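## Task

Take the foam block from the low shelf and set it completely inside the middle tote (the front tote is the one closest to the open edge of the bench). The totes and the cartons beneath the bench must not be shifted or rotated. The robot must not tip over or finish leaning. The block must stay in the tote by itself, not because the robot is holding it.

## Robot and tools

Robot: a Hello Robot Stretch 4 with a single arm. It has an omni-wheel base, a lift that rides up a mast, an arm that telescopes forward, a three-joint wrist and a two-finger gripper. It stands about 1.6 m tall, and the base edge is within 0.23 m of the base origin. Cameras: head_camera (top of mast, angled ahead and down; turn the base to aim it), head_left_camera and head_right_camera (fisheyes beside it, aimed more steeply down, showing base and arm), and wrist_camera (behind the fingers, looking along them, fingertips near the bottom of its image).

Frames: the base frame has its origin on the floor below the base centre, with x forward, y left and z up. hand_pose is reported in this frame and marks a point between the open fingertips. Its axes equal the base frame's when all wrist joints are 0, and its printed position may be slightly wrong. The odometry frame is wherever the base frame was at the start of the scene. base_odometry comes from wheel rotation, so wheel slip is counted as motion. Heading runs from -3.142 to 3.142, positive to the left.

execute_actions(actions, cameras): actions is a list holding exactly one action, or nothing (an empty list just returns the state and images). An action can contain "base", "joints" or both, plus optional "pace" and "contact_limits". Alternatively it contains only {"end_of_arm": "enable_torque"}, which re-powers wrist or gripper motors that shut off; they then hold their current place. The motions in one action start together but may finish at different times.
- base: exactly one relative command, an offset from where the base last reported itself. translate_m moves straight, forward positive, -2 to 2 m. strafe_m moves sideways, left positive, -2 to 2 m. rotate_rad turns in place, counter-clockwise (left) positive, -3.2 to 3.2 rad.
- joints: absolute targets, keyed by joint name. lift_m is 0 to 1.2 m. arm_m is 0 to 0.55 m of extension. wrist_yaw_rad is -1.134 to 4.276: 0 points forward, positive turns left, 3.14 is folded back, and above 3.4 the arm can obstruct it. wrist_pitch_rad is -1.117 to 4.259: 0 is level and 1.57 points straight down. wrist_roll_rad is -1.117 to 4.259: at 0 the fingers are level with each other, and positive turns clockwise when viewed from behind. gripper_m is -0.038 to 0.141 m, the fingertip gap; values below 0 press the tips together. Tolerances for counting a move as done: lift and arm ±0.004, yaw and roll ±0.02, pitch ±0.05, gripper ±0.004. A joint target outside its range is clipped and the result reports it. Any other bad value or unknown key rejects the whole call, and nothing moves.
- pace: "slow", "default", "fast" or "max". Base speeds are 0.1/0.3/0.4/0.6 m/s and turn rates 1/2/3/4 rad/s. With lift_m above 0.2 these are reduced, down to 0.3 m/s and 1 rad/s at full height.
- contact_limits: only {"arm_m": value}, from 0 (most sensitive) to 0.75 (pushes hardest); the default is 0.5.
- cameras: a list of camera names, or "all", or null or omitted for every camera; [] returns none. The pictures line lists the cameras in the order their images appear.
A joint or base left out of an action may keep pushing toward an earlier target without the status showing it. If a result reports a stop, the later execute_actions, wait and finished_scene calls in that same reply are skipped.

wait(seconds): 0 to 10 s without sending new commands; returns the state and images. zoom_image(camera, region): a closer look at [x0, y0, x1, y1] pixels of that camera's latest full image, measured from the top-left, at most 504x504 pixels. finished_scene(scene): ends the numbered scene and reports success; it cannot be undone.

Result lines: base_status and joint_status give each motion's outcome. done means reached (for the base, the wheels turned the full amount). off_target means it stopped short and may still push. contact_stop_at_<key> means it hit something; the lift, arm or wheels go slack, so a lift can sag under a load and the base can drift. limit_stop_at_<name> means a built-in limit stopped it. limit_stop_at_tilt means a lean over 6 degrees; lift, arm and wheels go slack and ignore commands until the lean decreases. limit_stop_at_own_body means a self-collision guard stopped a joint. It happens easily with pitch below -0.2 combined with roll below -0.4 or above 4. torque_fault means a wrist or gripper motor went limp; send enable_torque. on_its_own describes things you did not command; "held at" gives the held target, not the actual position. lidar_m lists 12 distances for 30-degree sectors: the 1st points ahead, then they go counter-clockwise (4th left, 7th behind, 10th right). "-" means nothing seen, or something closer than 0.25 m. The lidar misses clear objects and thin legs. wrist_depth_mm is a 7x7 grid of depths from the top left, 100 to 2000 mm. base_tilt is in degrees, forward/right positive, with a fixed offset of up to about 1.5. turned_by_wheels differing from turned_by_imu by over 0.1 rad suggests slip or a collision. motor_effort is a percentage, with the peak in brackets; wheel positive turns the base right.

Gripping: close to a gap smaller than the object. Squeezing tighter pulls the object toward the wrist, and opening pushes it out. Neither the gripper reading nor done proves a grasp; look for a change in gripper effort. If the tips stick on a surface, raise the lift. To unfold at the start, send lift_m 0.4 with wrist_yaw_rad 0.

Avoid: driving or turning with more than 1 kg held and arm_m above 0.2 (it can tip, worse at high pace), and pushing or pulling hard with the gripper held high. Also avoid dropping or slamming objects, pressing the gripper into things with base or arm moves, and bumping the totes or cartons. Release the item so it rests fully inside the tote before ending the scene. The simulation keeps running between calls, and the robot holds its last command. Camera calibration values (K, distortion, T_world_to_cam) are given in the original data and are only approximate.

Each tool is called after "Call:" as name([rows], argument=value, ...), one row to a line, values as JSON.

## Session

Call:
execute_actions(actions=[])

Scene clock: 0.00 s.
base_odometry: x=+0.000 y=+0.000 heading=+0.000 (m, m, rad; odometry frame)
turned_by_wheels: +0.000 (rad since the last result)
turned_by_imu: +0.000 (rad since the last result)
base_tilt: forward=+0.3 right=-0.6 (deg)
lidar_m: 1.35 1.61 2.39 2.42 0.98 0.81 0.82 0.99 1.87 1.67 1.95 1.34
base_status: not commanded
joint_positions: lift_m=+0.232 arm_m=-0.002 wrist_yaw_rad=+3.097 wrist_pitch_rad=-0.005 wrist_roll_rad=+0.011 gripper_m=+0.057
joint_status: not commanded
motor_effort: lift_m=+17 arm_m=-1 wrist_yaw_rad=-1 wrist_pitch_rad=-6 wrist_roll_rad=-1 gripper_m=-2 wheel_0=+0 wheel_1=-1 wheel_2=+1 (%)
hand_pose: x=-0.1149 y=+0.1003 z=+0.4120 quat_wxyz=(+0.022, +0.003, +0.006, +1.000) (m; base frame)
wrist_depth_mm: - 143 1708 1008 917 866 820 / - 133 1025 976 931 878 820 / - 121 167 991 931 866 809 / - 135 208 991 931 878 820 / 141 1098 1060 991 931 866 831 / 1430 1182 1078 976 208 866 820 / 1042 1138 1008 1042 960 891 878
pictures: head_camera, head_left_camera, head_right_camera, wrist_camera
Images, in order (width x height): head_camera 420x560, head_left_camera 420x672, head_right_camera 420x672, wrist_camera 616x392.

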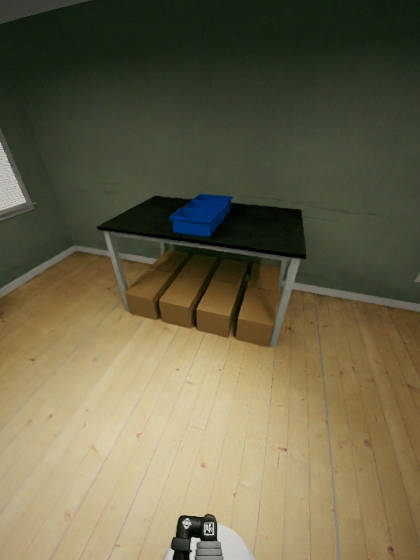

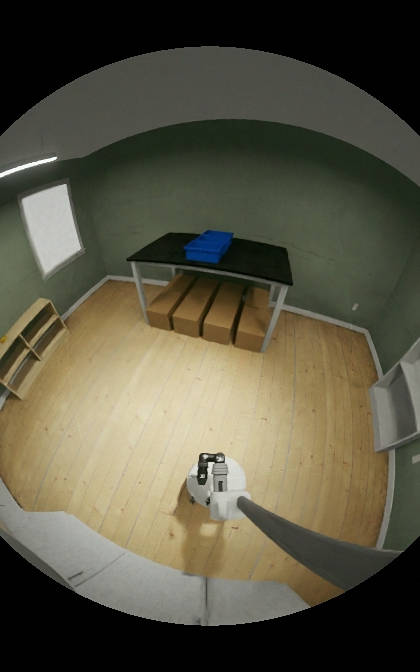

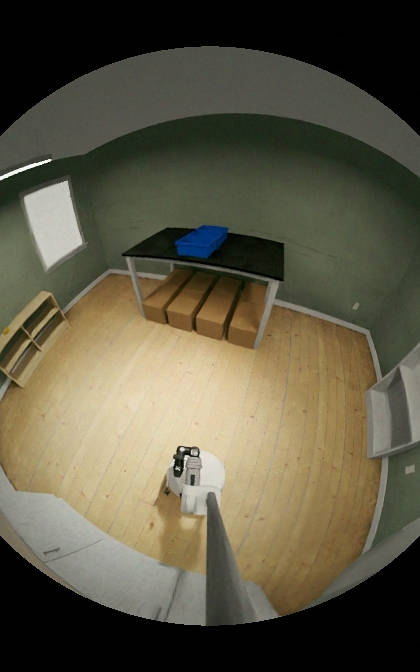

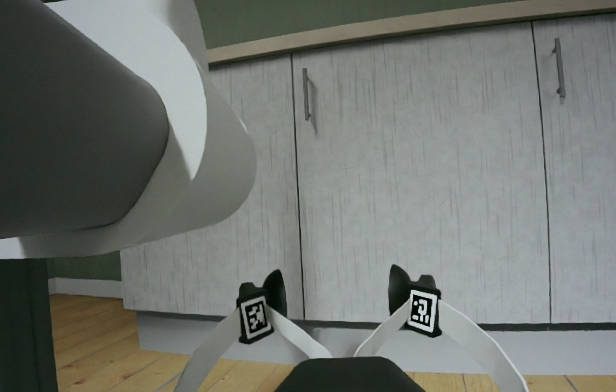

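Call:
execute_actions([
  {"base": {"rotate_rad": 1.3}, "joints": {"lift_m": 0.4, "wrist_yaw_rad": 0}},
], cameras=["head_camera", "head_left_camera"])

Scene clock: 5.37 s.
base_odometry: x=+0.000 y=+0.000 heading=+1.299 (m, m, rad; odometry frame)
turned_by_wheels: +1.299 (rad since the last result)
turned_by_imu: +1.312 (rad since the last result)
base_tilt: forward=+0.3 right=-0.6 (deg)
lidar_m: 2.42 1.15 0.87 0.80 0.87 1.96 1.63 1.70 2.32 1.32 1.40 2.51
base_status: done
joint_positions: lift_m=+0.400 arm_m=-0.002 wrist_yaw_rad=+0.000 wrist_pitch_rad=-0.005 wrist_roll_rad=+0.011 gripper_m=+0.057
joint_status: all done
motor_effort: lift_m=+23(25) arm_m=-1(1) wrist_yaw_rad=-2(7) wrist_pitch_rad=-6(6) wrist_roll_rad=-1(1) gripper_m=-5(1) wheel_0=-3(11) wheel_1=-4(8) wheel_2=-4(11) (%)
hand_pose: x=+0.4579 y=-0.0873 z=+0.5792 quat_wxyz=(+1.000, +0.006, -0.002, +0.000) (m; base frame)
wrist_depth_mm: - - - - - - - / - - - - - - - / - - - - - - - / - - - - - - - / 1983 - - - - - - / 1921 - - 1983 208 1983 1863 / 1576 1537 1336 1430 1366 1255 1308
pictures: head_camera, head_left_camera
Images, in order (width x height): head_camera 420x560, head_left_camera 420x672.

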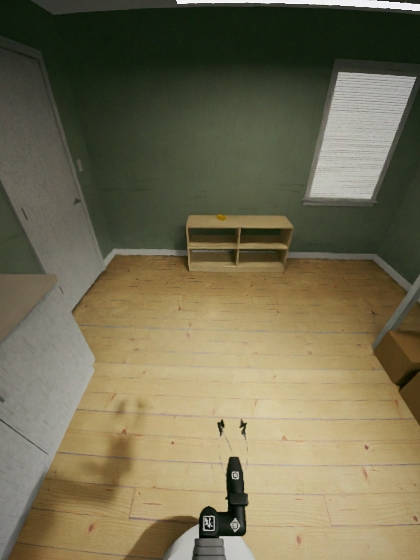

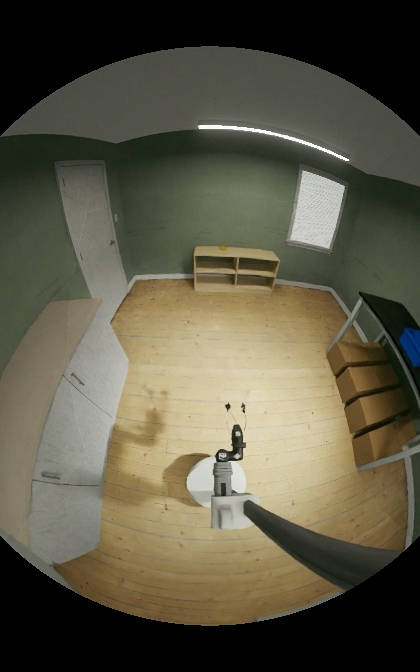

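Call:
execute_actions([
  {"base": {"translate_m": 1.55}, "joints": {"lift_m": 0.55, "gripper_m": 0.13}, "pace": "fast"},
], cameras=["head_camera", "wrist_camera"])

Scene clock: 13.87 s.
base_odometry: x=+0.416 y=+1.493 heading=+1.299 (m, m, rad; odometry frame)
turned_by_wheels: +0.000 (rad since the last result)
turned_by_imu: -0.003 (rad since the last result)
base_tilt: forward=+0.3 right=-0.6 (deg)
lidar_m: 0.85 0.93 1.46 1.38 0.96 1.20 3.32 1.97 1.43 1.44 1.19 0.89
base_status: done
joint_positions: lift_m=+0.550 arm_m=-0.002 wrist_yaw_rad=+0.000 wrist_pitch_rad=-0.005 wrist_roll_rad=+0.011 gripper_m=+0.130
joint_status: all done
motor_effort: lift_m=+22(27) arm_m=-1(1) wrist_yaw_rad=-1(2) wrist_pitch_rad=-5(7) wrist_roll_rad=-1(1) gripper_m=+2(9) wheel_0=+1(6) wheel_1=+2(8) wheel_2=-1(15) (%)
hand_pose: x=+0.4579 y=-0.0874 z=+0.7293 quat_wxyz=(+1.000, +0.006, -0.002, +0.000) (m; base frame)
wrist_depth_mm: 1118 1118 1098 1078 1042 1042 1042 / 1118 1118 1098 1078 1042 1042 1025 / 1118 1098 1078 1060 1042 1042 1025 / 1118 1098 1098 1060 1042 1025 1025 / 1118 1098 1098 1060 1042 1008 960 / 1118 1078 202 741 707 193 1008 / 1118 1098 1008 931 866 741 917
pictures: head_camera, wrist_camera
camera_calibration (this result's frames):
wrist_camera: T_world_to_cam=[[0.0417959, -0.998273, -0.0412921, -0.0646506], [0.027134, 0.0424471, -0.99873, 0.781443], [0.998758, 0.0406224, 0.0288612, -0.250158], [0, 0, 0, 1]] pos_world=[0.231346, -0.0875469, 0.785001]
Images, in order (width x height): head_camera 420x560, wrist_camera 616x392.

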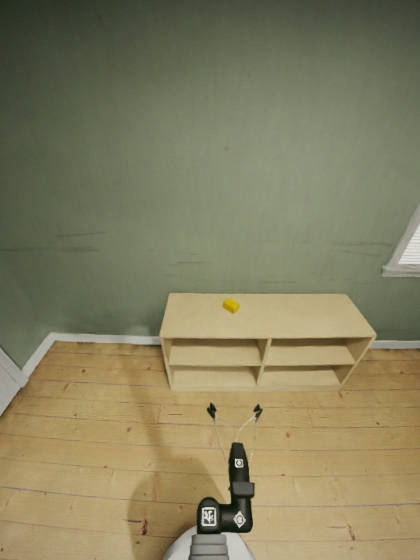

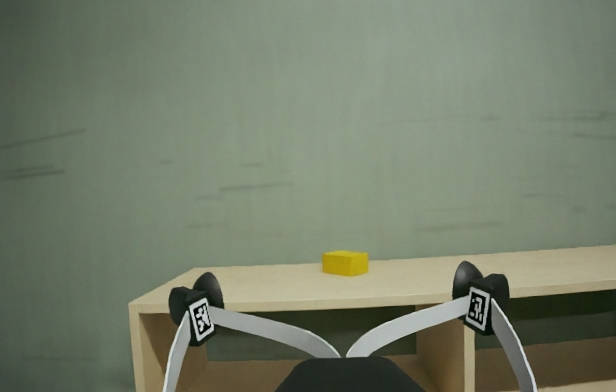

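Call:
execute_actions([
  {"base": {"strafe_m": -0.045}, "joints": {"lift_m": 0.6, "wrist_pitch_rad": 0.5}},
], cameras=[])

Call:
execute_actions([
  {"base": {"translate_m": 0.3}, "joints": {"arm_m": 0.2}},
], cameras=["head_camera", "wrist_camera"])

Scene clock: 27.60 s.
base_odometry: x=+0.459 y=+1.481 heading=+1.299 (m, m, rad; odometry frame)
turned_by_wheels: +0.000 (rad since the last result)
turned_by_imu: +0.001 (rad since the last result)
base_tilt: forward=+0.4 right=-0.6 (deg)
lidar_m: 0.85 0.90 1.49 1.43 1.03 1.27 3.30 1.88 1.40 1.36 1.24 0.89
base_status: done
joint_positions: lift_m=+0.600 arm_m=-0.002 wrist_yaw_rad=+0.000 wrist_pitch_rad=+0.501 wrist_roll_rad=+0.011 gripper_m=+0.130
joint_status: all done
motor_effort: lift_m=+23(29) arm_m=-1(1) wrist_yaw_rad=-1(1) wrist_pitch_rad=-4(5) wrist_roll_rad=-1(1) gripper_m=-1(1) wheel_0=+1(5) wheel_1=-1(9) wheel_2=+0(1) (%)
hand_pose: x=+0.4224 y=-0.0874 z=+0.6391 quat_wxyz=(+0.969, +0.006, +0.248, -0.001) (m; base frame)
wrist_depth_mm: 960 976 960 960 946 946 946 / 1042 1008 946 798 820 778 750 / 1118 759 1098 1098 820 1060 1060 / 1229 878 976 960 866 891 866 / 1281 1255 831 1098 878 1042 1042 / 1160 1078 202 976 917 193 917 / 960 931 917 878 878 866 866
pictures: none
No camera images: the call's "cameras" was empty. Leave "cameras" out to get every camera's image.

Scene clock: 30.07 s.
base_odometry: x=+0.539 y=+1.770 heading=+1.299 (m, m, rad; odometry frame)
turned_by_wheels: +0.000 (rad since the last result)
turned_by_imu: +0.000 (rad since the last result)
base_tilt: forward=+0.4 right=-0.6 (deg)
lidar_m: 0.55 0.59 1.47 1.43 1.20 1.24 3.62 1.91 1.47 2.25 0.81 0.59
base_status: done
joint_positions: lift_m=+0.600 arm_m=+0.199 wrist_yaw_rad=+0.000 wrist_pitch_rad=+0.502 wrist_roll_rad=+0.011 gripper_m=+0.130
joint_status: all done
motor_effort: lift_m=+23(23) arm_m=+4(7) wrist_yaw_rad=-1(0) wrist_pitch_rad=-5(5) wrist_roll_rad=-1(1) gripper_m=-4(3) wheel_0=+1(6) wheel_1=+2(6) wheel_2=-3(13) (%)
hand_pose: x=+0.6232 y=-0.0874 z=+0.6390 quat_wxyz=(+0.969, +0.006, +0.248, -0.001) (m; base frame)
wrist_depth_mm: 504 496 496 496 484 480 477 / 530 535 525 530 521 517 508 / 569 564 554 473 504 488 473 / 430 415 399 353 364 362 351 / 325 319 310 301 294 285 279 / 260 258 202 249 242 193 230 / 224 219 213 205 203 200 -
pictures: head_camera, wrist_camera
camera_calibration (this result's frames):
wrist_camera: T_world_to_cam=[[0.0166656, -0.99827, -0.0563783, -0.0499452], [-0.46094, 0.0423663, -0.88642, 0.9192], [0.887275, 0.0407597, -0.459436, -0.031113], [0, 0, 0, 1]] pos_world=[0.452134, -0.0875337, 0.797687]
Images, in order (width x height): head_camera 420x560, wrist_camera 616x392.

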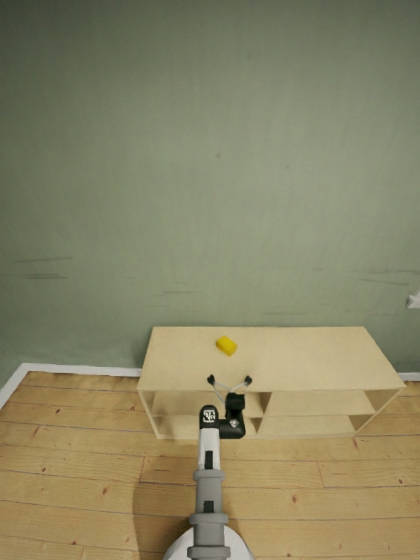

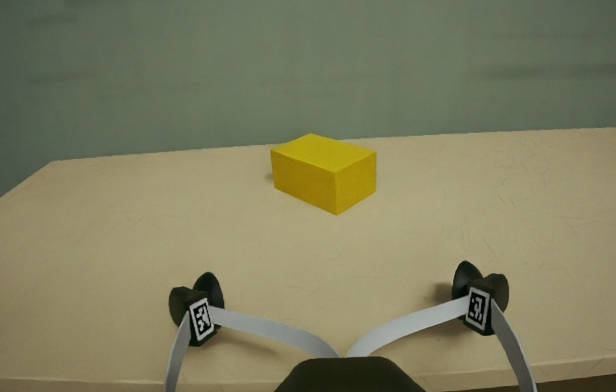

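Call:
execute_actions([
  {"joints": {"arm_m": 0.375, "lift_m": 0.592, "gripper_m": 0.14}},
], cameras=["head_camera", "wrist_camera"])

Scene clock: 42.40 s.
base_odometry: x=+0.539 y=+1.770 heading=+1.299 (m, m, rad; odometry frame)
turned_by_wheels: +0.000 (rad since the last result)
turned_by_imu: +0.001 (rad since the last result)
base_tilt: forward=+0.4 right=-0.5 (deg)
lidar_m: 0.52 0.57 1.47 1.43 1.16 1.23 3.58 1.90 1.47 2.27 0.84 0.60
base_status: not commanded
joint_positions: lift_m=+0.593 arm_m=+0.374 wrist_yaw_rad=-0.001 wrist_pitch_rad=+0.501 wrist_roll_rad=+0.011 gripper_m=+0.140
joint_status: all done
motor_effort: lift_m=+12(23) arm_m=+5(5) wrist_yaw_rad=+1(2) wrist_pitch_rad=-3(4) wrist_roll_rad=-1(1) gripper_m=-1(2) wheel_0=+1(1) wheel_1=+2(2) wheel_2=-3(3) (%)
hand_pose: x=+0.7981 y=-0.0876 z=+0.6321 quat_wxyz=(+0.969, +0.006, +0.248, -0.002) (m; base frame)
wrist_depth_mm: 338 334 332 332 329 324 320 / 359 355 357 353 349 347 343 / 387 387 382 379 377 373 370 / 415 410 399 397 362 349 340 / 314 307 298 219 224 274 270 / 251 248 216 193 183 190 223 / 216 208 206 186 196 192 -
pictures: head_camera, wrist_camera
camera_calibration (this result's frames):
wrist_camera: T_world_to_cam=[[0.0157573, -0.998286, -0.0563667, -0.052773], [-0.460274, 0.0428036, -0.886745, 0.993425], [0.887637, 0.0399168, -0.45881, -0.190224], [0, 0, 0, 1]] pos_world=[0.626929, -0.0876115, 0.790663]
Images, in order (width x height): head_camera 420x560, wrist_camera 616x392.

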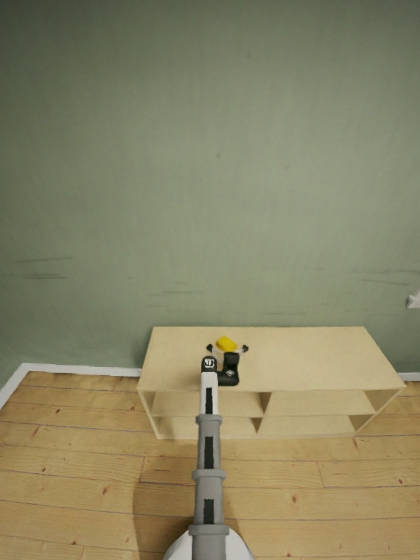

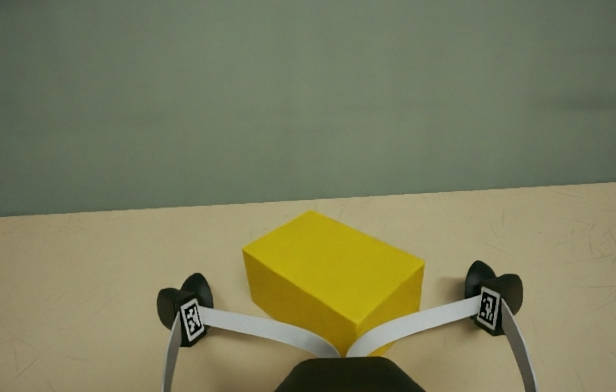

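Call:
execute_actions([
  {"joints": {"gripper_m": 0.03}},
], cameras=["wrist_camera"])

Scene clock: 46.80 s.
base_odometry: x=+0.539 y=+1.770 heading=+1.299 (m, m, rad; odometry frame)
turned_by_wheels: +0.000 (rad since the last result)
turned_by_imu: +0.001 (rad since the last result)
base_tilt: forward=+0.3 right=-0.6 (deg)
lidar_m: 0.54 0.58 1.47 1.43 1.18 1.26 3.58 1.89 1.44 2.26 0.83 0.60
base_status: not commanded
joint_positions: lift_m=+0.592 arm_m=+0.374 wrist_yaw_rad=+0.001 wrist_pitch_rad=+0.501 wrist_roll_rad=+0.012 gripper_m=+0.030
joint_status: all done
motor_effort: lift_m=+13(13) arm_m=+4(4) wrist_yaw_rad=-2(8) wrist_pitch_rad=-3(6) wrist_roll_rad=-1(1) gripper_m=-17(17) wheel_0=+1(1) wheel_1=+2(2) wheel_2=-3(3) (%)
hand_pose: x=+0.7983 y=-0.0873 z=+0.6321 quat_wxyz=(+0.969, +0.006, +0.248, -0.001) (m; base frame)
wrist_depth_mm: 338 334 332 332 329 324 320 / 359 357 353 353 351 347 342 / 387 387 384 379 375 373 370 / 413 410 402 399 359 347 338 / 312 306 297 216 268 276 268 / 250 247 213 184 189 180 221 / 215 207 198 182 191 190 -
pictures: wrist_camera
camera_calibration (this result's frames):
wrist_camera: T_world_to_cam=[[0.0170286, -0.998258, -0.0564883, -0.0533761], [-0.460495, 0.0423177, -0.886653, 0.993496], [0.887499, 0.041111, -0.458972, -0.190139], [0, 0, 0, 1]] pos_world=[0.627157, -0.0875087, 0.790603]
Images, in order (width x height): wrist_camera 616x392.

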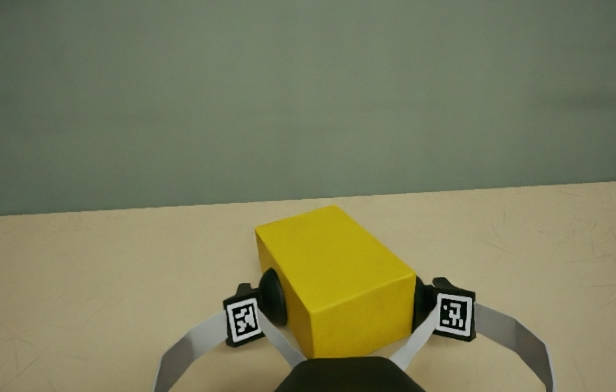

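Call:
execute_actions([
  {"joints": {"gripper_m": 0.01}},
], cameras=[])

Call:
execute_actions([
  {"joints": {"lift_m": 0.7}},
], cameras=["wrist_camera"])

Scene clock: 57.83 s.
base_odometry: x=+0.539 y=+1.770 heading=+1.299 (m, m, rad; odometry frame)
turned_by_wheels: +0.000 (rad since the last result)
turned_by_imu: +0.001 (rad since the last result)
base_tilt: forward=+0.3 right=-0.6 (deg)
lidar_m: 0.55 0.59 1.42 1.42 1.19 1.24 3.57 1.91 1.46 2.25 0.84 0.60
base_status: not commanded
joint_positions: lift_m=+0.592 arm_m=+0.374 wrist_yaw_rad=+0.000 wrist_pitch_rad=+0.502 wrist_roll_rad=+0.012 gripper_m=+0.010
joint_status: all done
motor_effort: lift_m=+13(13) arm_m=+4(4) wrist_yaw_rad=-2(3) wrist_pitch_rad=-6(4) wrist_roll_rad=-1(2) gripper_m=-22(24) wheel_0=+1(1) wheel_1=+2(2) wheel_2=-3(3) (%)
hand_pose: x=+0.7982 y=-0.0873 z=+0.6319 quat_wxyz=(+0.969, +0.006, +0.248, -0.001) (m; base frame)
wrist_depth_mm: 336 332 332 332 327 325 322 / 359 357 355 353 351 347 343 / 387 387 384 379 377 373 370 / 415 410 404 397 357 345 336 / 310 304 297 212 216 272 268 / 249 247 212 181 182 173 221 / 214 206 198 178 188 191 -
pictures: none
No camera images: the call's "cameras" was empty. Leave "cameras" out to get every camera's image.

Scene clock: 59.30 s.
base_odometry: x=+0.539 y=+1.770 heading=+1.299 (m, m, rad; odometry frame)
turned_by_wheels: +0.000 (rad since the last result)
turned_by_imu: +0.000 (rad since the last result)
base_tilt: forward=+0.4 right=-0.6 (deg)
lidar_m: 0.56 0.62 1.46 1.42 1.20 1.23 3.59 1.90 1.47 2.26 0.83 0.60
base_status: not commanded
joint_positions: lift_m=+0.700 arm_m=+0.374 wrist_yaw_rad=+0.000 wrist_pitch_rad=+0.502 wrist_roll_rad=+0.012 gripper_m=+0.010
joint_status: all done
motor_effort: lift_m=+23(20) arm_m=+4(4) wrist_yaw_rad=-2(2) wrist_pitch_rad=-4(5) wrist_roll_rad=-2(1) gripper_m=-23(27) wheel_0=+1(1) wheel_1=+2(2) wheel_2=-3(3) (%)
hand_pose: x=+0.7981 y=-0.0873 z=+0.7390 quat_wxyz=(+0.969, +0.006, +0.248, -0.001) (m; base frame)
wrist_depth_mm: 338 332 332 330 327 325 322 / 359 355 355 353 349 345 343 / 387 387 384 379 377 375 370 / 421 418 415 404 407 404 402 / 462 459 455 211 215 433 430 / 402 399 213 180 182 173 355 / 345 332 319 178 189 307 -
pictures: wrist_camera
camera_calibration (this result's frames):
wrist_camera: T_world_to_cam=[[0.0167102, -0.998263, -0.0565007, -0.0471409], [-0.461141, 0.0424452, -0.886311, 1.08852], [0.88717, 0.0408652, -0.459631, -0.140221], [0, 0, 0, 1]] pos_world=[0.62715, -0.0875314, 0.897657]
Images, in order (width x height): wrist_camera 616x392.

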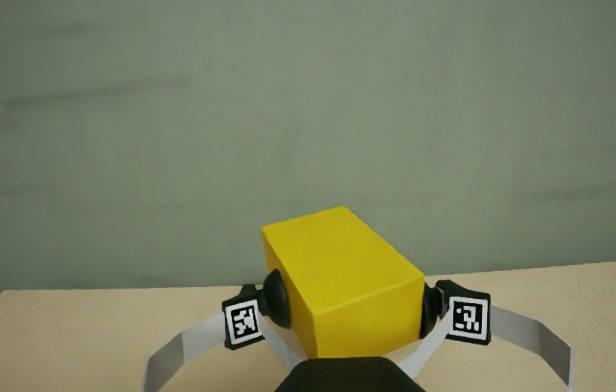

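Call:
execute_actions([
  {"base": {"translate_m": -1.29}, "joints": {"arm_m": 0.0, "lift_m": 1.0}, "pace": "fast"},
], cameras=[])

Call:
execute_actions([
  {"base": {"rotate_rad": -1.571}},
], cameras=["head_camera", "wrist_camera"])

Scene clock: 69.20 s.
base_odometry: x=+0.193 y=+0.527 heading=+1.299 (m, m, rad; odometry frame)
turned_by_wheels: +0.000 (rad since the last result)
turned_by_imu: +0.005 (rad since the last result)
base_tilt: forward=+0.4 right=-0.6 (deg)
lidar_m: 1.84 2.06 0.90 0.84 0.90 1.27 2.22 2.31 1.35 1.29 1.38 1.95
base_status: done
joint_positions: lift_m=+1.000 arm_m=+0.001 wrist_yaw_rad=+0.000 wrist_pitch_rad=+0.502 wrist_roll_rad=+0.012 gripper_m=+0.010
joint_status: all done
motor_effort: lift_m=+22(21) arm_m=-4(8) wrist_yaw_rad=-1(2) wrist_pitch_rad=-7(7) wrist_roll_rad=-1(1) gripper_m=-27(23) wheel_0=+0(7) wheel_1=-1(9) wheel_2=-1(16) (%)
hand_pose: x=+0.4244 y=-0.0875 z=+1.0390 quat_wxyz=(+0.969, +0.006, +0.249, -0.002) (m; base frame)
wrist_depth_mm: 1863 1921 1921 1863 1808 1808 1808 / 1983 - - - 1983 1983 1921 / - - - - - - - / - - - - - - - / 1983 - - 212 216 1921 1808 / 1708 1661 213 181 182 174 1499 / 1464 1397 1366 178 189 1308 -
pictures: none
No camera images: the call's "cameras" was empty. Leave "cameras" out to get every camera's image.

Scene clock: 71.47 s.
base_odometry: x=+0.193 y=+0.527 heading=-0.271 (m, m, rad; odometry frame)
turned_by_wheels: -1.570 (rad since the last result)
turned_by_imu: -1.584 (rad since the last result)
base_tilt: forward=+0.4 right=-0.6 (deg)
lidar_m: 1.29 1.39 1.94 1.86 2.05 0.91 0.84 0.88 1.27 2.19 2.30 1.35
base_status: done
joint_positions: lift_m=+1.000 arm_m=+0.001 wrist_yaw_rad=+0.000 wrist_pitch_rad=+0.502 wrist_roll_rad=+0.012 gripper_m=+0.010
joint_status: not commanded
motor_effort: lift_m=+22(23) arm_m=-4(4) wrist_yaw_rad=-1(1) wrist_pitch_rad=-7(8) wrist_roll_rad=-2(1) gripper_m=-24(22) wheel_0=+3(7) wheel_1=+5(9) wheel_2=+3(10) (%)
hand_pose: x=+0.4244 y=-0.0874 z=+1.0390 quat_wxyz=(+0.969, +0.006, +0.249, -0.001) (m; base frame)
wrist_depth_mm: 1863 1863 1863 1808 1808 1863 1808 / 1983 1921 1336 1118 1229 1182 1921 / - - - - - - - / - - - - 1921 - - / - 1921 1576 211 216 1499 1863 / 1708 1576 213 181 182 174 1499 / 1464 1397 1366 178 189 1281 -
pictures: head_camera, wrist_camera
camera_calibration (this result's frames):
wrist_camera: T_world_to_cam=[[0.0163384, -0.998269, -0.0565025, -0.0238731], [-0.461419, 0.0426051, -0.886159, 1.1821], [0.887032, 0.0405497, -0.459924, 0.329594], [0, 0, 0, 1]] pos_world=[0.253476, -0.0875603, 1.19777]
Images, in order (width x height): head_camera 420x560, wrist_camera 616x392.

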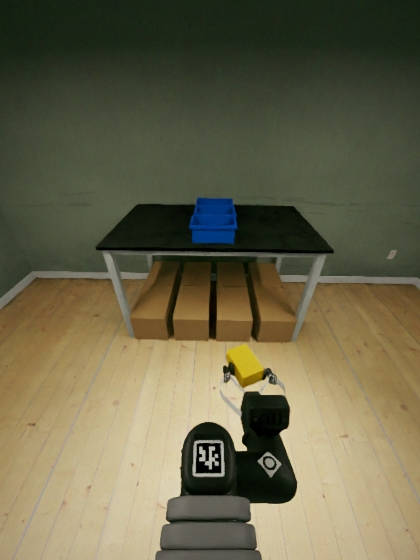

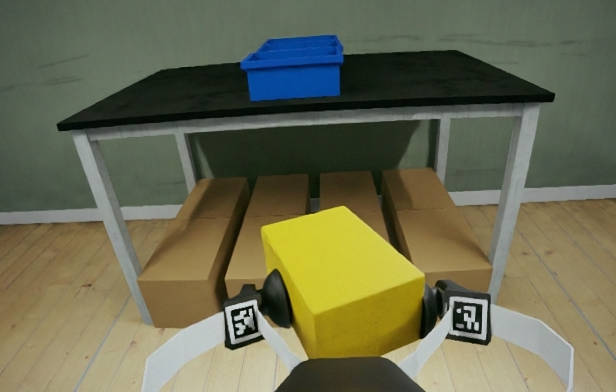

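Call:
execute_actions([
  {"base": {"strafe_m": 0.06}, "joints": {"lift_m": 1.12}},
], cameras=[])

Call:
execute_actions([
  {"base": {"translate_m": 0.85}},
], cameras=["head_camera", "wrist_camera"])

Scene clock: 79.53 s.
base_odometry: x=+0.209 y=+0.585 heading=-0.271 (m, m, rad; odometry frame)
turned_by_wheels: +0.000 (rad since the last result)
turned_by_imu: +0.001 (rad since the last result)
base_tilt: forward=+0.3 right=-0.6 (deg)
lidar_m: 1.30 1.37 1.89 1.80 2.09 0.91 0.85 0.92 1.27 2.26 2.38 1.35
base_status: done
joint_positions: lift_m=+1.120 arm_m=+0.001 wrist_yaw_rad=+0.000 wrist_pitch_rad=+0.502 wrist_roll_rad=+0.012 gripper_m=+0.010
joint_status: all done
motor_effort: lift_m=+24(27) arm_m=-4(4) wrist_yaw_rad=-1(0) wrist_pitch_rad=-7(7) wrist_roll_rad=-1(1) gripper_m=-24(24) wheel_0=+0(9) wheel_1=+3(12) wheel_2=+0(1) (%)
hand_pose: x=+0.4244 y=-0.0874 z=+1.1589 quat_wxyz=(+0.969, +0.006, +0.249, -0.001) (m; base frame)
wrist_depth_mm: 1863 1921 1921 1863 1863 1808 1808 / 1983 1983 1921 1336 1756 1863 1921 / - 1308 1229 1205 1182 1182 - / - - - - - - - / - - 1756 211 215 1661 1983 / 1863 1808 213 181 182 174 1618 / 1618 1537 1464 178 189 1464 -
pictures: none
No camera images: the call's "cameras" was empty. Leave "cameras" out to get every camera's image.

Scene clock: 83.83 s.
base_odometry: x=+1.028 y=+0.358 heading=-0.271 (m, m, rad; odometry frame)
turned_by_wheels: +0.000 (rad since the last result)
turned_by_imu: -0.002 (rad since the last result)
base_tilt: forward=+0.3 right=-0.5 (deg)
lidar_m: 0.45 0.49 0.69 1.80 1.87 2.46 1.72 1.79 2.64 2.24 0.66 0.49
base_status: done
joint_positions: lift_m=+1.120 arm_m=+0.001 wrist_yaw_rad=+0.000 wrist_pitch_rad=+0.502 wrist_roll_rad=+0.012 gripper_m=+0.010
joint_status: not commanded
motor_effort: lift_m=+22(24) arm_m=-4(4) wrist_yaw_rad=-1(1) wrist_pitch_rad=-6(7) wrist_roll_rad=-2(2) gripper_m=-27(25) wheel_0=+1(4) wheel_1=+1(8) wheel_2=-1(12) (%)
hand_pose: x=+0.4244 y=-0.0874 z=+1.1590 quat_wxyz=(+0.969, +0.006, +0.249, -0.001) (m; base frame)
wrist_depth_mm: 1098 1060 1060 1060 1042 1042 1042 / 1160 1138 1138 1138 1118 1098 1098 / 1229 1205 1182 931 931 1060 1060 / 946 904 842 750 580 778 768 / 715 699 574 211 215 621 603 / 569 559 213 180 182 174 500 / 484 473 442 178 189 433 -
pictures: head_camera, wrist_camera
camera_calibration (this result's frames):
wrist_camera: T_world_to_cam=[[0.0164684, -0.998267, -0.0565026, -0.0171163], [-0.461425, 0.042545, -0.886158, 1.28842], [0.887026, 0.0406653, -0.459925, 0.38478], [0, 0, 0, 1]] pos_world=[0.253481, -0.0875496, 1.31775]
Images, in order (width x height): head_camera 420x560, wrist_camera 616x392.

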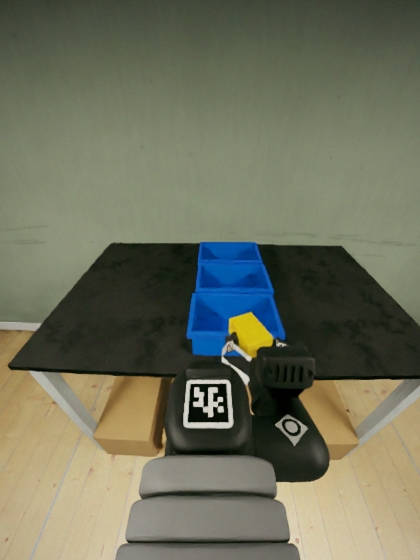

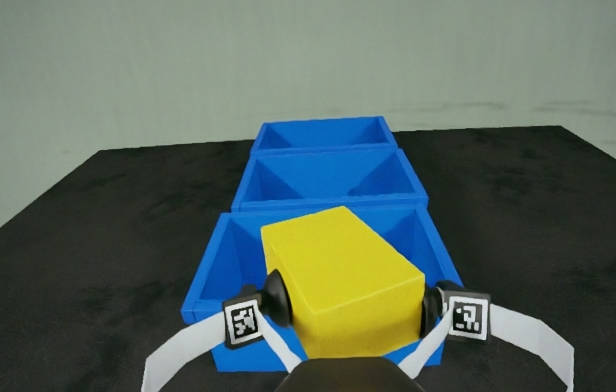

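Call:
execute_actions([
  {"joints": {"lift_m": 1.2, "arm_m": 0.44, "wrist_pitch_rad": 0.9}},
], cameras=["head_camera", "wrist_camera", "head_right_camera"])

Scene clock: 97.70 s.
base_odometry: x=+1.028 y=+0.358 heading=-0.271 (m, m, rad; odometry frame)
turned_by_wheels: +0.000 (rad since the last result)
turned_by_imu: +0.001 (rad since the last result)
base_tilt: forward=+0.4 right=-0.5 (deg)
lidar_m: 0.45 0.49 0.69 1.78 1.88 2.41 1.74 1.80 2.59 2.24 0.65 0.46
base_status: not commanded
joint_positions: lift_m=+1.200 arm_m=+0.439 wrist_yaw_rad=+0.000 wrist_pitch_rad=+0.901 wrist_roll_rad=+0.012 gripper_m=+0.010
joint_status: all done
motor_effort: lift_m=+23(26) arm_m=+4(6) wrist_yaw_rad=-2(0) wrist_pitch_rad=-4(7) wrist_roll_rad=-2(1) gripper_m=-23(24) wheel_0=+0(0) wheel_1=+1(1) wheel_2=-1(1) (%)
hand_pose: x=+0.7892 y=-0.0874 z=+1.1515 quat_wxyz=(+0.900, +0.005, +0.436, -0.002) (m; base frame)
wrist_depth_mm: 723 732 732 732 732 723 732 / 788 778 768 564 569 715 715 / 707 676 621 615 603 615 609 / 615 597 439 427 418 530 535 / 539 530 449 211 216 436 484 / 480 477 213 181 182 174 433 / 442 430 353 178 189 297 -
pictures: head_camera, head_right_camera, wrist_camera
camera_calibration (this result's frames):
wrist_camera: T_world_to_cam=[[-0.00669958, -0.998269, -0.0584274, -0.00303706], [-0.769539, 0.0424583, -0.637187, 1.40659], [0.638565, 0.0406933, -0.768491, 0.609186], [0, 0, 0, 1]] pos_world=[0.693401, -0.0875431, 1.36424]
Images, in order (width x height): head_camera 420x560, head_right_camera 420x672, wrist_camera 616x392.

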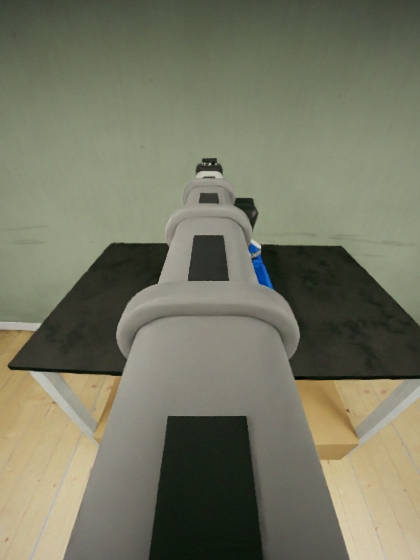

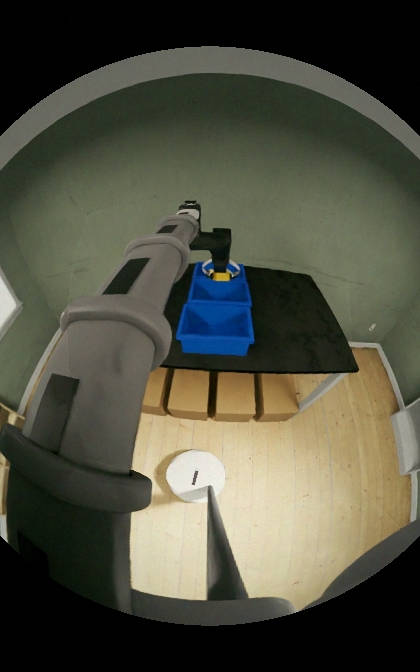

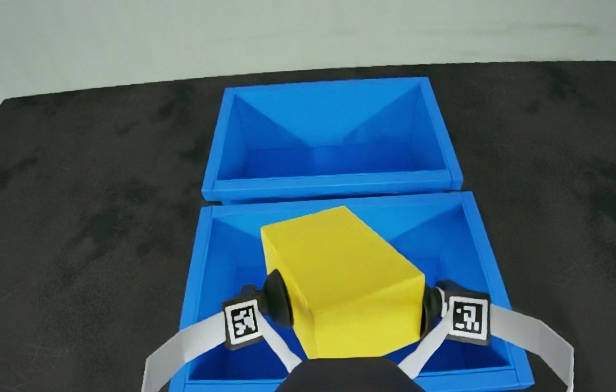

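Call:
execute_actions([
  {"joints": {"arm_m": 0.5}},
], cameras=[])

Call:
execute_actions([
  {"joints": {"lift_m": 1.06}},
], cameras=["wrist_camera", "head_right_camera"])

Scene clock: 110.30 s.
base_odometry: x=+1.028 y=+0.358 heading=-0.271 (m, m, rad; odometry frame)
turned_by_wheels: +0.000 (rad since the last result)
turned_by_imu: +0.001 (rad since the last result)
base_tilt: forward=+0.4 right=-0.6 (deg)
lidar_m: 0.44 0.47 0.70 1.79 1.88 2.44 1.74 1.84 2.65 2.25 0.65 0.49
base_status: not commanded
joint_positions: lift_m=+1.200 arm_m=+0.499 wrist_yaw_rad=+0.000 wrist_pitch_rad=+0.902 wrist_roll_rad=+0.012 gripper_m=+0.010
joint_status: all done
motor_effort: lift_m=+24(23) arm_m=+4(4) wrist_yaw_rad=-2(1) wrist_pitch_rad=-5(5) wrist_roll_rad=-1(1) gripper_m=-27(21) wheel_0=+1(1) wheel_1=+1(1) wheel_2=-1(2) (%)
hand_pose: x=+0.8492 y=-0.0874 z=+1.1515 quat_wxyz=(+0.900, +0.005, +0.436, -0.002) (m; base frame)
wrist_depth_mm: 661 661 668 668 668 661 661 / 750 750 732 732 715 699 707 / 707 683 559 535 539 609 609 / 615 597 559 569 554 530 539 / 544 530 397 211 215 387 484 / 484 473 213 180 182 174 436 / 442 430 351 178 189 334 -
pictures: none
No camera images: the call's "cameras" was empty. Leave "cameras" out to get every camera's image.

Scene clock: 111.97 s.
base_odometry: x=+1.028 y=+0.358 heading=-0.271 (m, m, rad; odometry frame)
turned_by_wheels: +0.000 (rad since the last result)
turned_by_imu: +0.000 (rad since the last result)
base_tilt: forward=+0.3 right=-0.6 (deg)
lidar_m: 0.46 0.49 0.70 1.79 1.88 2.45 1.72 1.82 2.65 2.26 0.63 0.47
base_status: not commanded
joint_positions: lift_m=+1.060 arm_m=+0.499 wrist_yaw_rad=+0.000 wrist_pitch_rad=+0.902 wrist_roll_rad=+0.012 gripper_m=+0.010
joint_status: all done
motor_effort: lift_m=+14(23) arm_m=+4(4) wrist_yaw_rad=-1(1) wrist_pitch_rad=-6(5) wrist_roll_rad=-1(1) gripper_m=-27(24) wheel_0=+0(0) wheel_1=+1(1) wheel_2=-1(1) (%)
hand_pose: x=+0.8492 y=-0.0874 z=+1.0124 quat_wxyz=(+0.900, +0.005, +0.436, -0.002) (m; base frame)
wrist_depth_mm: 654 634 410 410 410 544 554 / 580 549 439 466 462 343 480 / 484 452 287 279 278 259 413 / 418 272 283 276 286 289 236 / 373 249 334 211 216 322 239 / 332 224 213 181 182 174 232 / 297 193 283 178 188 273 -
pictures: head_right_camera, wrist_camera
camera_calibration (this result's frames):
wrist_camera: T_world_to_cam=[[-0.00678839, -0.998269, -0.058427, -0.0107082], [-0.769577, 0.0425238, -0.637137, 1.36403], [0.638518, 0.040639, -0.768533, 0.464008], [0, 0, 0, 1]] pos_world=[0.753375, -0.0875501, 1.22505]
Images, in order (width x height): head_right_camera 420x672, wrist_camera 616x392.

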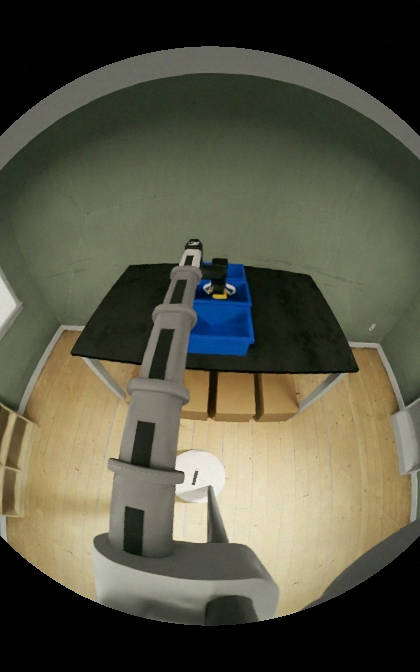

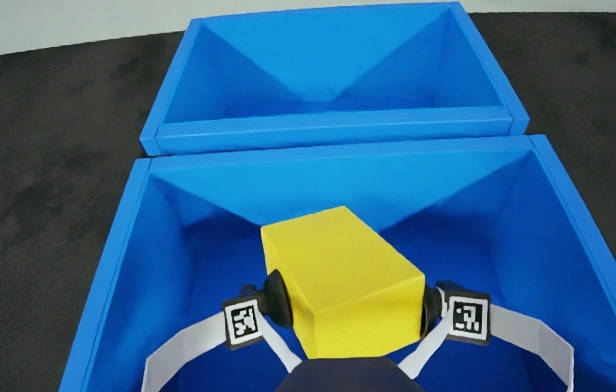

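Call:
execute_actions([
  {"joints": {"lift_m": 1.03}},
], cameras=[])

Call:
execute_actions([
  {"joints": {"gripper_m": 0.11}},
], cameras=[])

Call:
execute_actions([
  {"joints": {"lift_m": 1.18}},
], cameras=["wrist_camera", "head_right_camera"])

Scene clock: 116.90 s.
base_odometry: x=+1.028 y=+0.358 heading=-0.271 (m, m, rad; odometry frame)
turned_by_wheels: +0.000 (rad since the last result)
turned_by_imu: +0.001 (rad since the last result)
base_tilt: forward=+0.3 right=-0.5 (deg)
lidar_m: 0.45 0.48 0.68 1.81 1.87 2.43 1.72 1.79 2.63 2.26 0.66 0.49
base_status: not commanded
joint_positions: lift_m=+1.030 arm_m=+0.499 wrist_yaw_rad=+0.000 wrist_pitch_rad=+0.902 wrist_roll_rad=+0.012 gripper_m=+0.010
joint_status: all done
motor_effort: lift_m=+13(17) arm_m=+4(4) wrist_yaw_rad=-1(1) wrist_pitch_rad=-4(4) wrist_roll_rad=-2(2) gripper_m=-23(24) wheel_0=+1(1) wheel_1=+1(1) wheel_2=-1(1) (%)
hand_pose: x=+0.8492 y=-0.0874 z=+0.9824 quat_wxyz=(+0.900, +0.005, +0.436, -0.002) (m; base frame)
wrist_depth_mm: 627 597 404 410 413 347 500 / 521 469 375 263 263 254 430 / 439 248 247 241 241 242 230 / 379 234 283 276 287 289 236 / 325 230 317 211 214 296 239 / 175 224 212 181 182 174 232 / 159 192 256 178 189 247 -
pictures: none
No camera images: the call's "cameras" was empty. Leave "cameras" out to get every camera's image.

Scene clock: 118.73 s.
base_odometry: x=+1.028 y=+0.358 heading=-0.271 (m, m, rad; odometry frame)
turned_by_wheels: +0.000 (rad since the last result)
turned_by_imu: +0.000 (rad since the last result)
base_tilt: forward=+0.4 right=-0.5 (deg)
lidar_m: 0.45 0.50 0.69 1.79 1.88 2.45 1.72 1.81 2.63 2.26 0.66 0.49
base_status: not commanded
joint_positions: lift_m=+1.030 arm_m=+0.499 wrist_yaw_rad=+0.000 wrist_pitch_rad=+0.902 wrist_roll_rad=+0.012 gripper_m=+0.110
joint_status: all done
motor_effort: lift_m=+14(13) arm_m=+4(4) wrist_yaw_rad=+0(1) wrist_pitch_rad=-4(4) wrist_roll_rad=-1(1) gripper_m=+1(21) wheel_0=+1(1) wheel_1=+1(1) wheel_2=-1(1) (%)
hand_pose: x=+0.8492 y=-0.0874 z=+0.9824 quat_wxyz=(+0.900, +0.005, +0.436, -0.002) (m; base frame)
wrist_depth_mm: 627 591 404 410 410 347 504 / 517 469 373 264 262 252 430 / 439 252 245 240 241 242 231 / 379 236 283 286 286 287 236 / 327 229 317 262 307 294 238 / 176 224 210 236 243 205 239 / 160 219 259 221 250 247 239
pictures: none
No camera images: the call's "cameras" was empty. Leave "cameras" out to get every camera's image.

Scene clock: 120.43 s.
base_odometry: x=+1.028 y=+0.358 heading=-0.271 (m, m, rad; odometry frame)
turned_by_wheels: +0.000 (rad since the last result)
turned_by_imu: +0.000 (rad since the last result)
base_tilt: forward=+0.3 right=-0.6 (deg)
lidar_m: 0.45 0.47 0.70 1.80 1.89 2.45 1.71 1.79 2.65 2.26 0.64 0.47
base_status: not commanded
joint_positions: lift_m=+1.180 arm_m=+0.499 wrist_yaw_rad=+0.000 wrist_pitch_rad=+0.902 wrist_roll_rad=+0.012 gripper_m=+0.110
joint_status: all done
motor_effort: lift_m=+23(23) arm_m=+4(4) wrist_yaw_rad=+0(1) wrist_pitch_rad=-6(4) wrist_roll_rad=-2(2) gripper_m=+0(2) wheel_0=+0(0) wheel_1=+1(1) wheel_2=-1(1) (%)
hand_pose: x=+0.8492 y=-0.0874 z=+1.1315 quat_wxyz=(+0.900, +0.005, +0.436, -0.002) (m; base frame)
wrist_depth_mm: 661 661 668 668 668 668 668 / 750 732 723 707 707 683 676 / 676 661 539 539 539 580 580 / 585 574 508 544 525 500 512 / 517 508 384 368 373 353 459 / 459 452 211 427 418 204 415 / 421 413 392 359 387 347 375
pictures: head_right_camera, wrist_camera
camera_calibration (this result's frames):
wrist_camera: T_world_to_cam=[[-0.00678868, -0.998269, -0.058427, -0.00374466], [-0.769577, 0.042524, -0.637137, 1.43997], [0.638518, 0.0406388, -0.768533, 0.555598], [0, 0, 0, 1]] pos_world=[0.75338, -0.0875502, 1.34423]
Images, in order (width x height): head_right_camera 420x672, wrist_camera 616x392.

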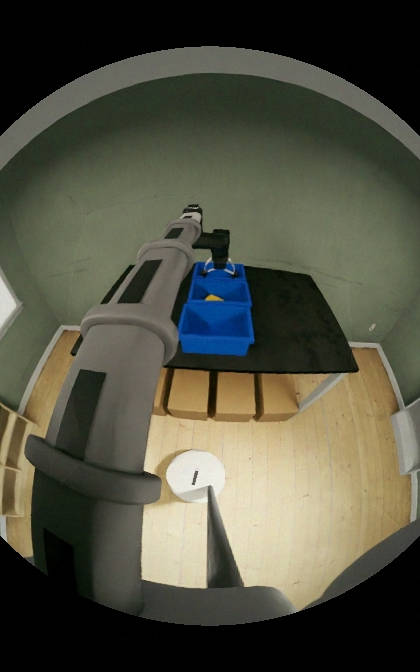

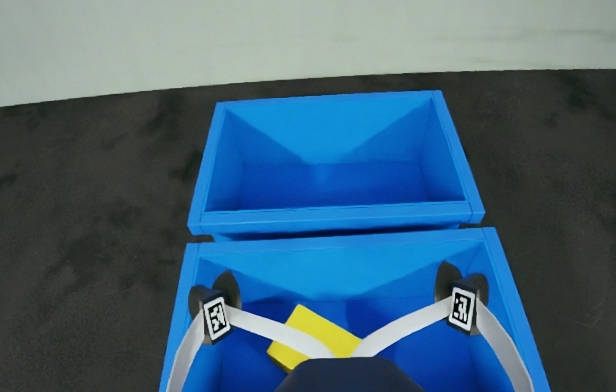

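The block is in the middle tote.

Call:
finished_scene(scene=1)

The scene is finished: the task was done.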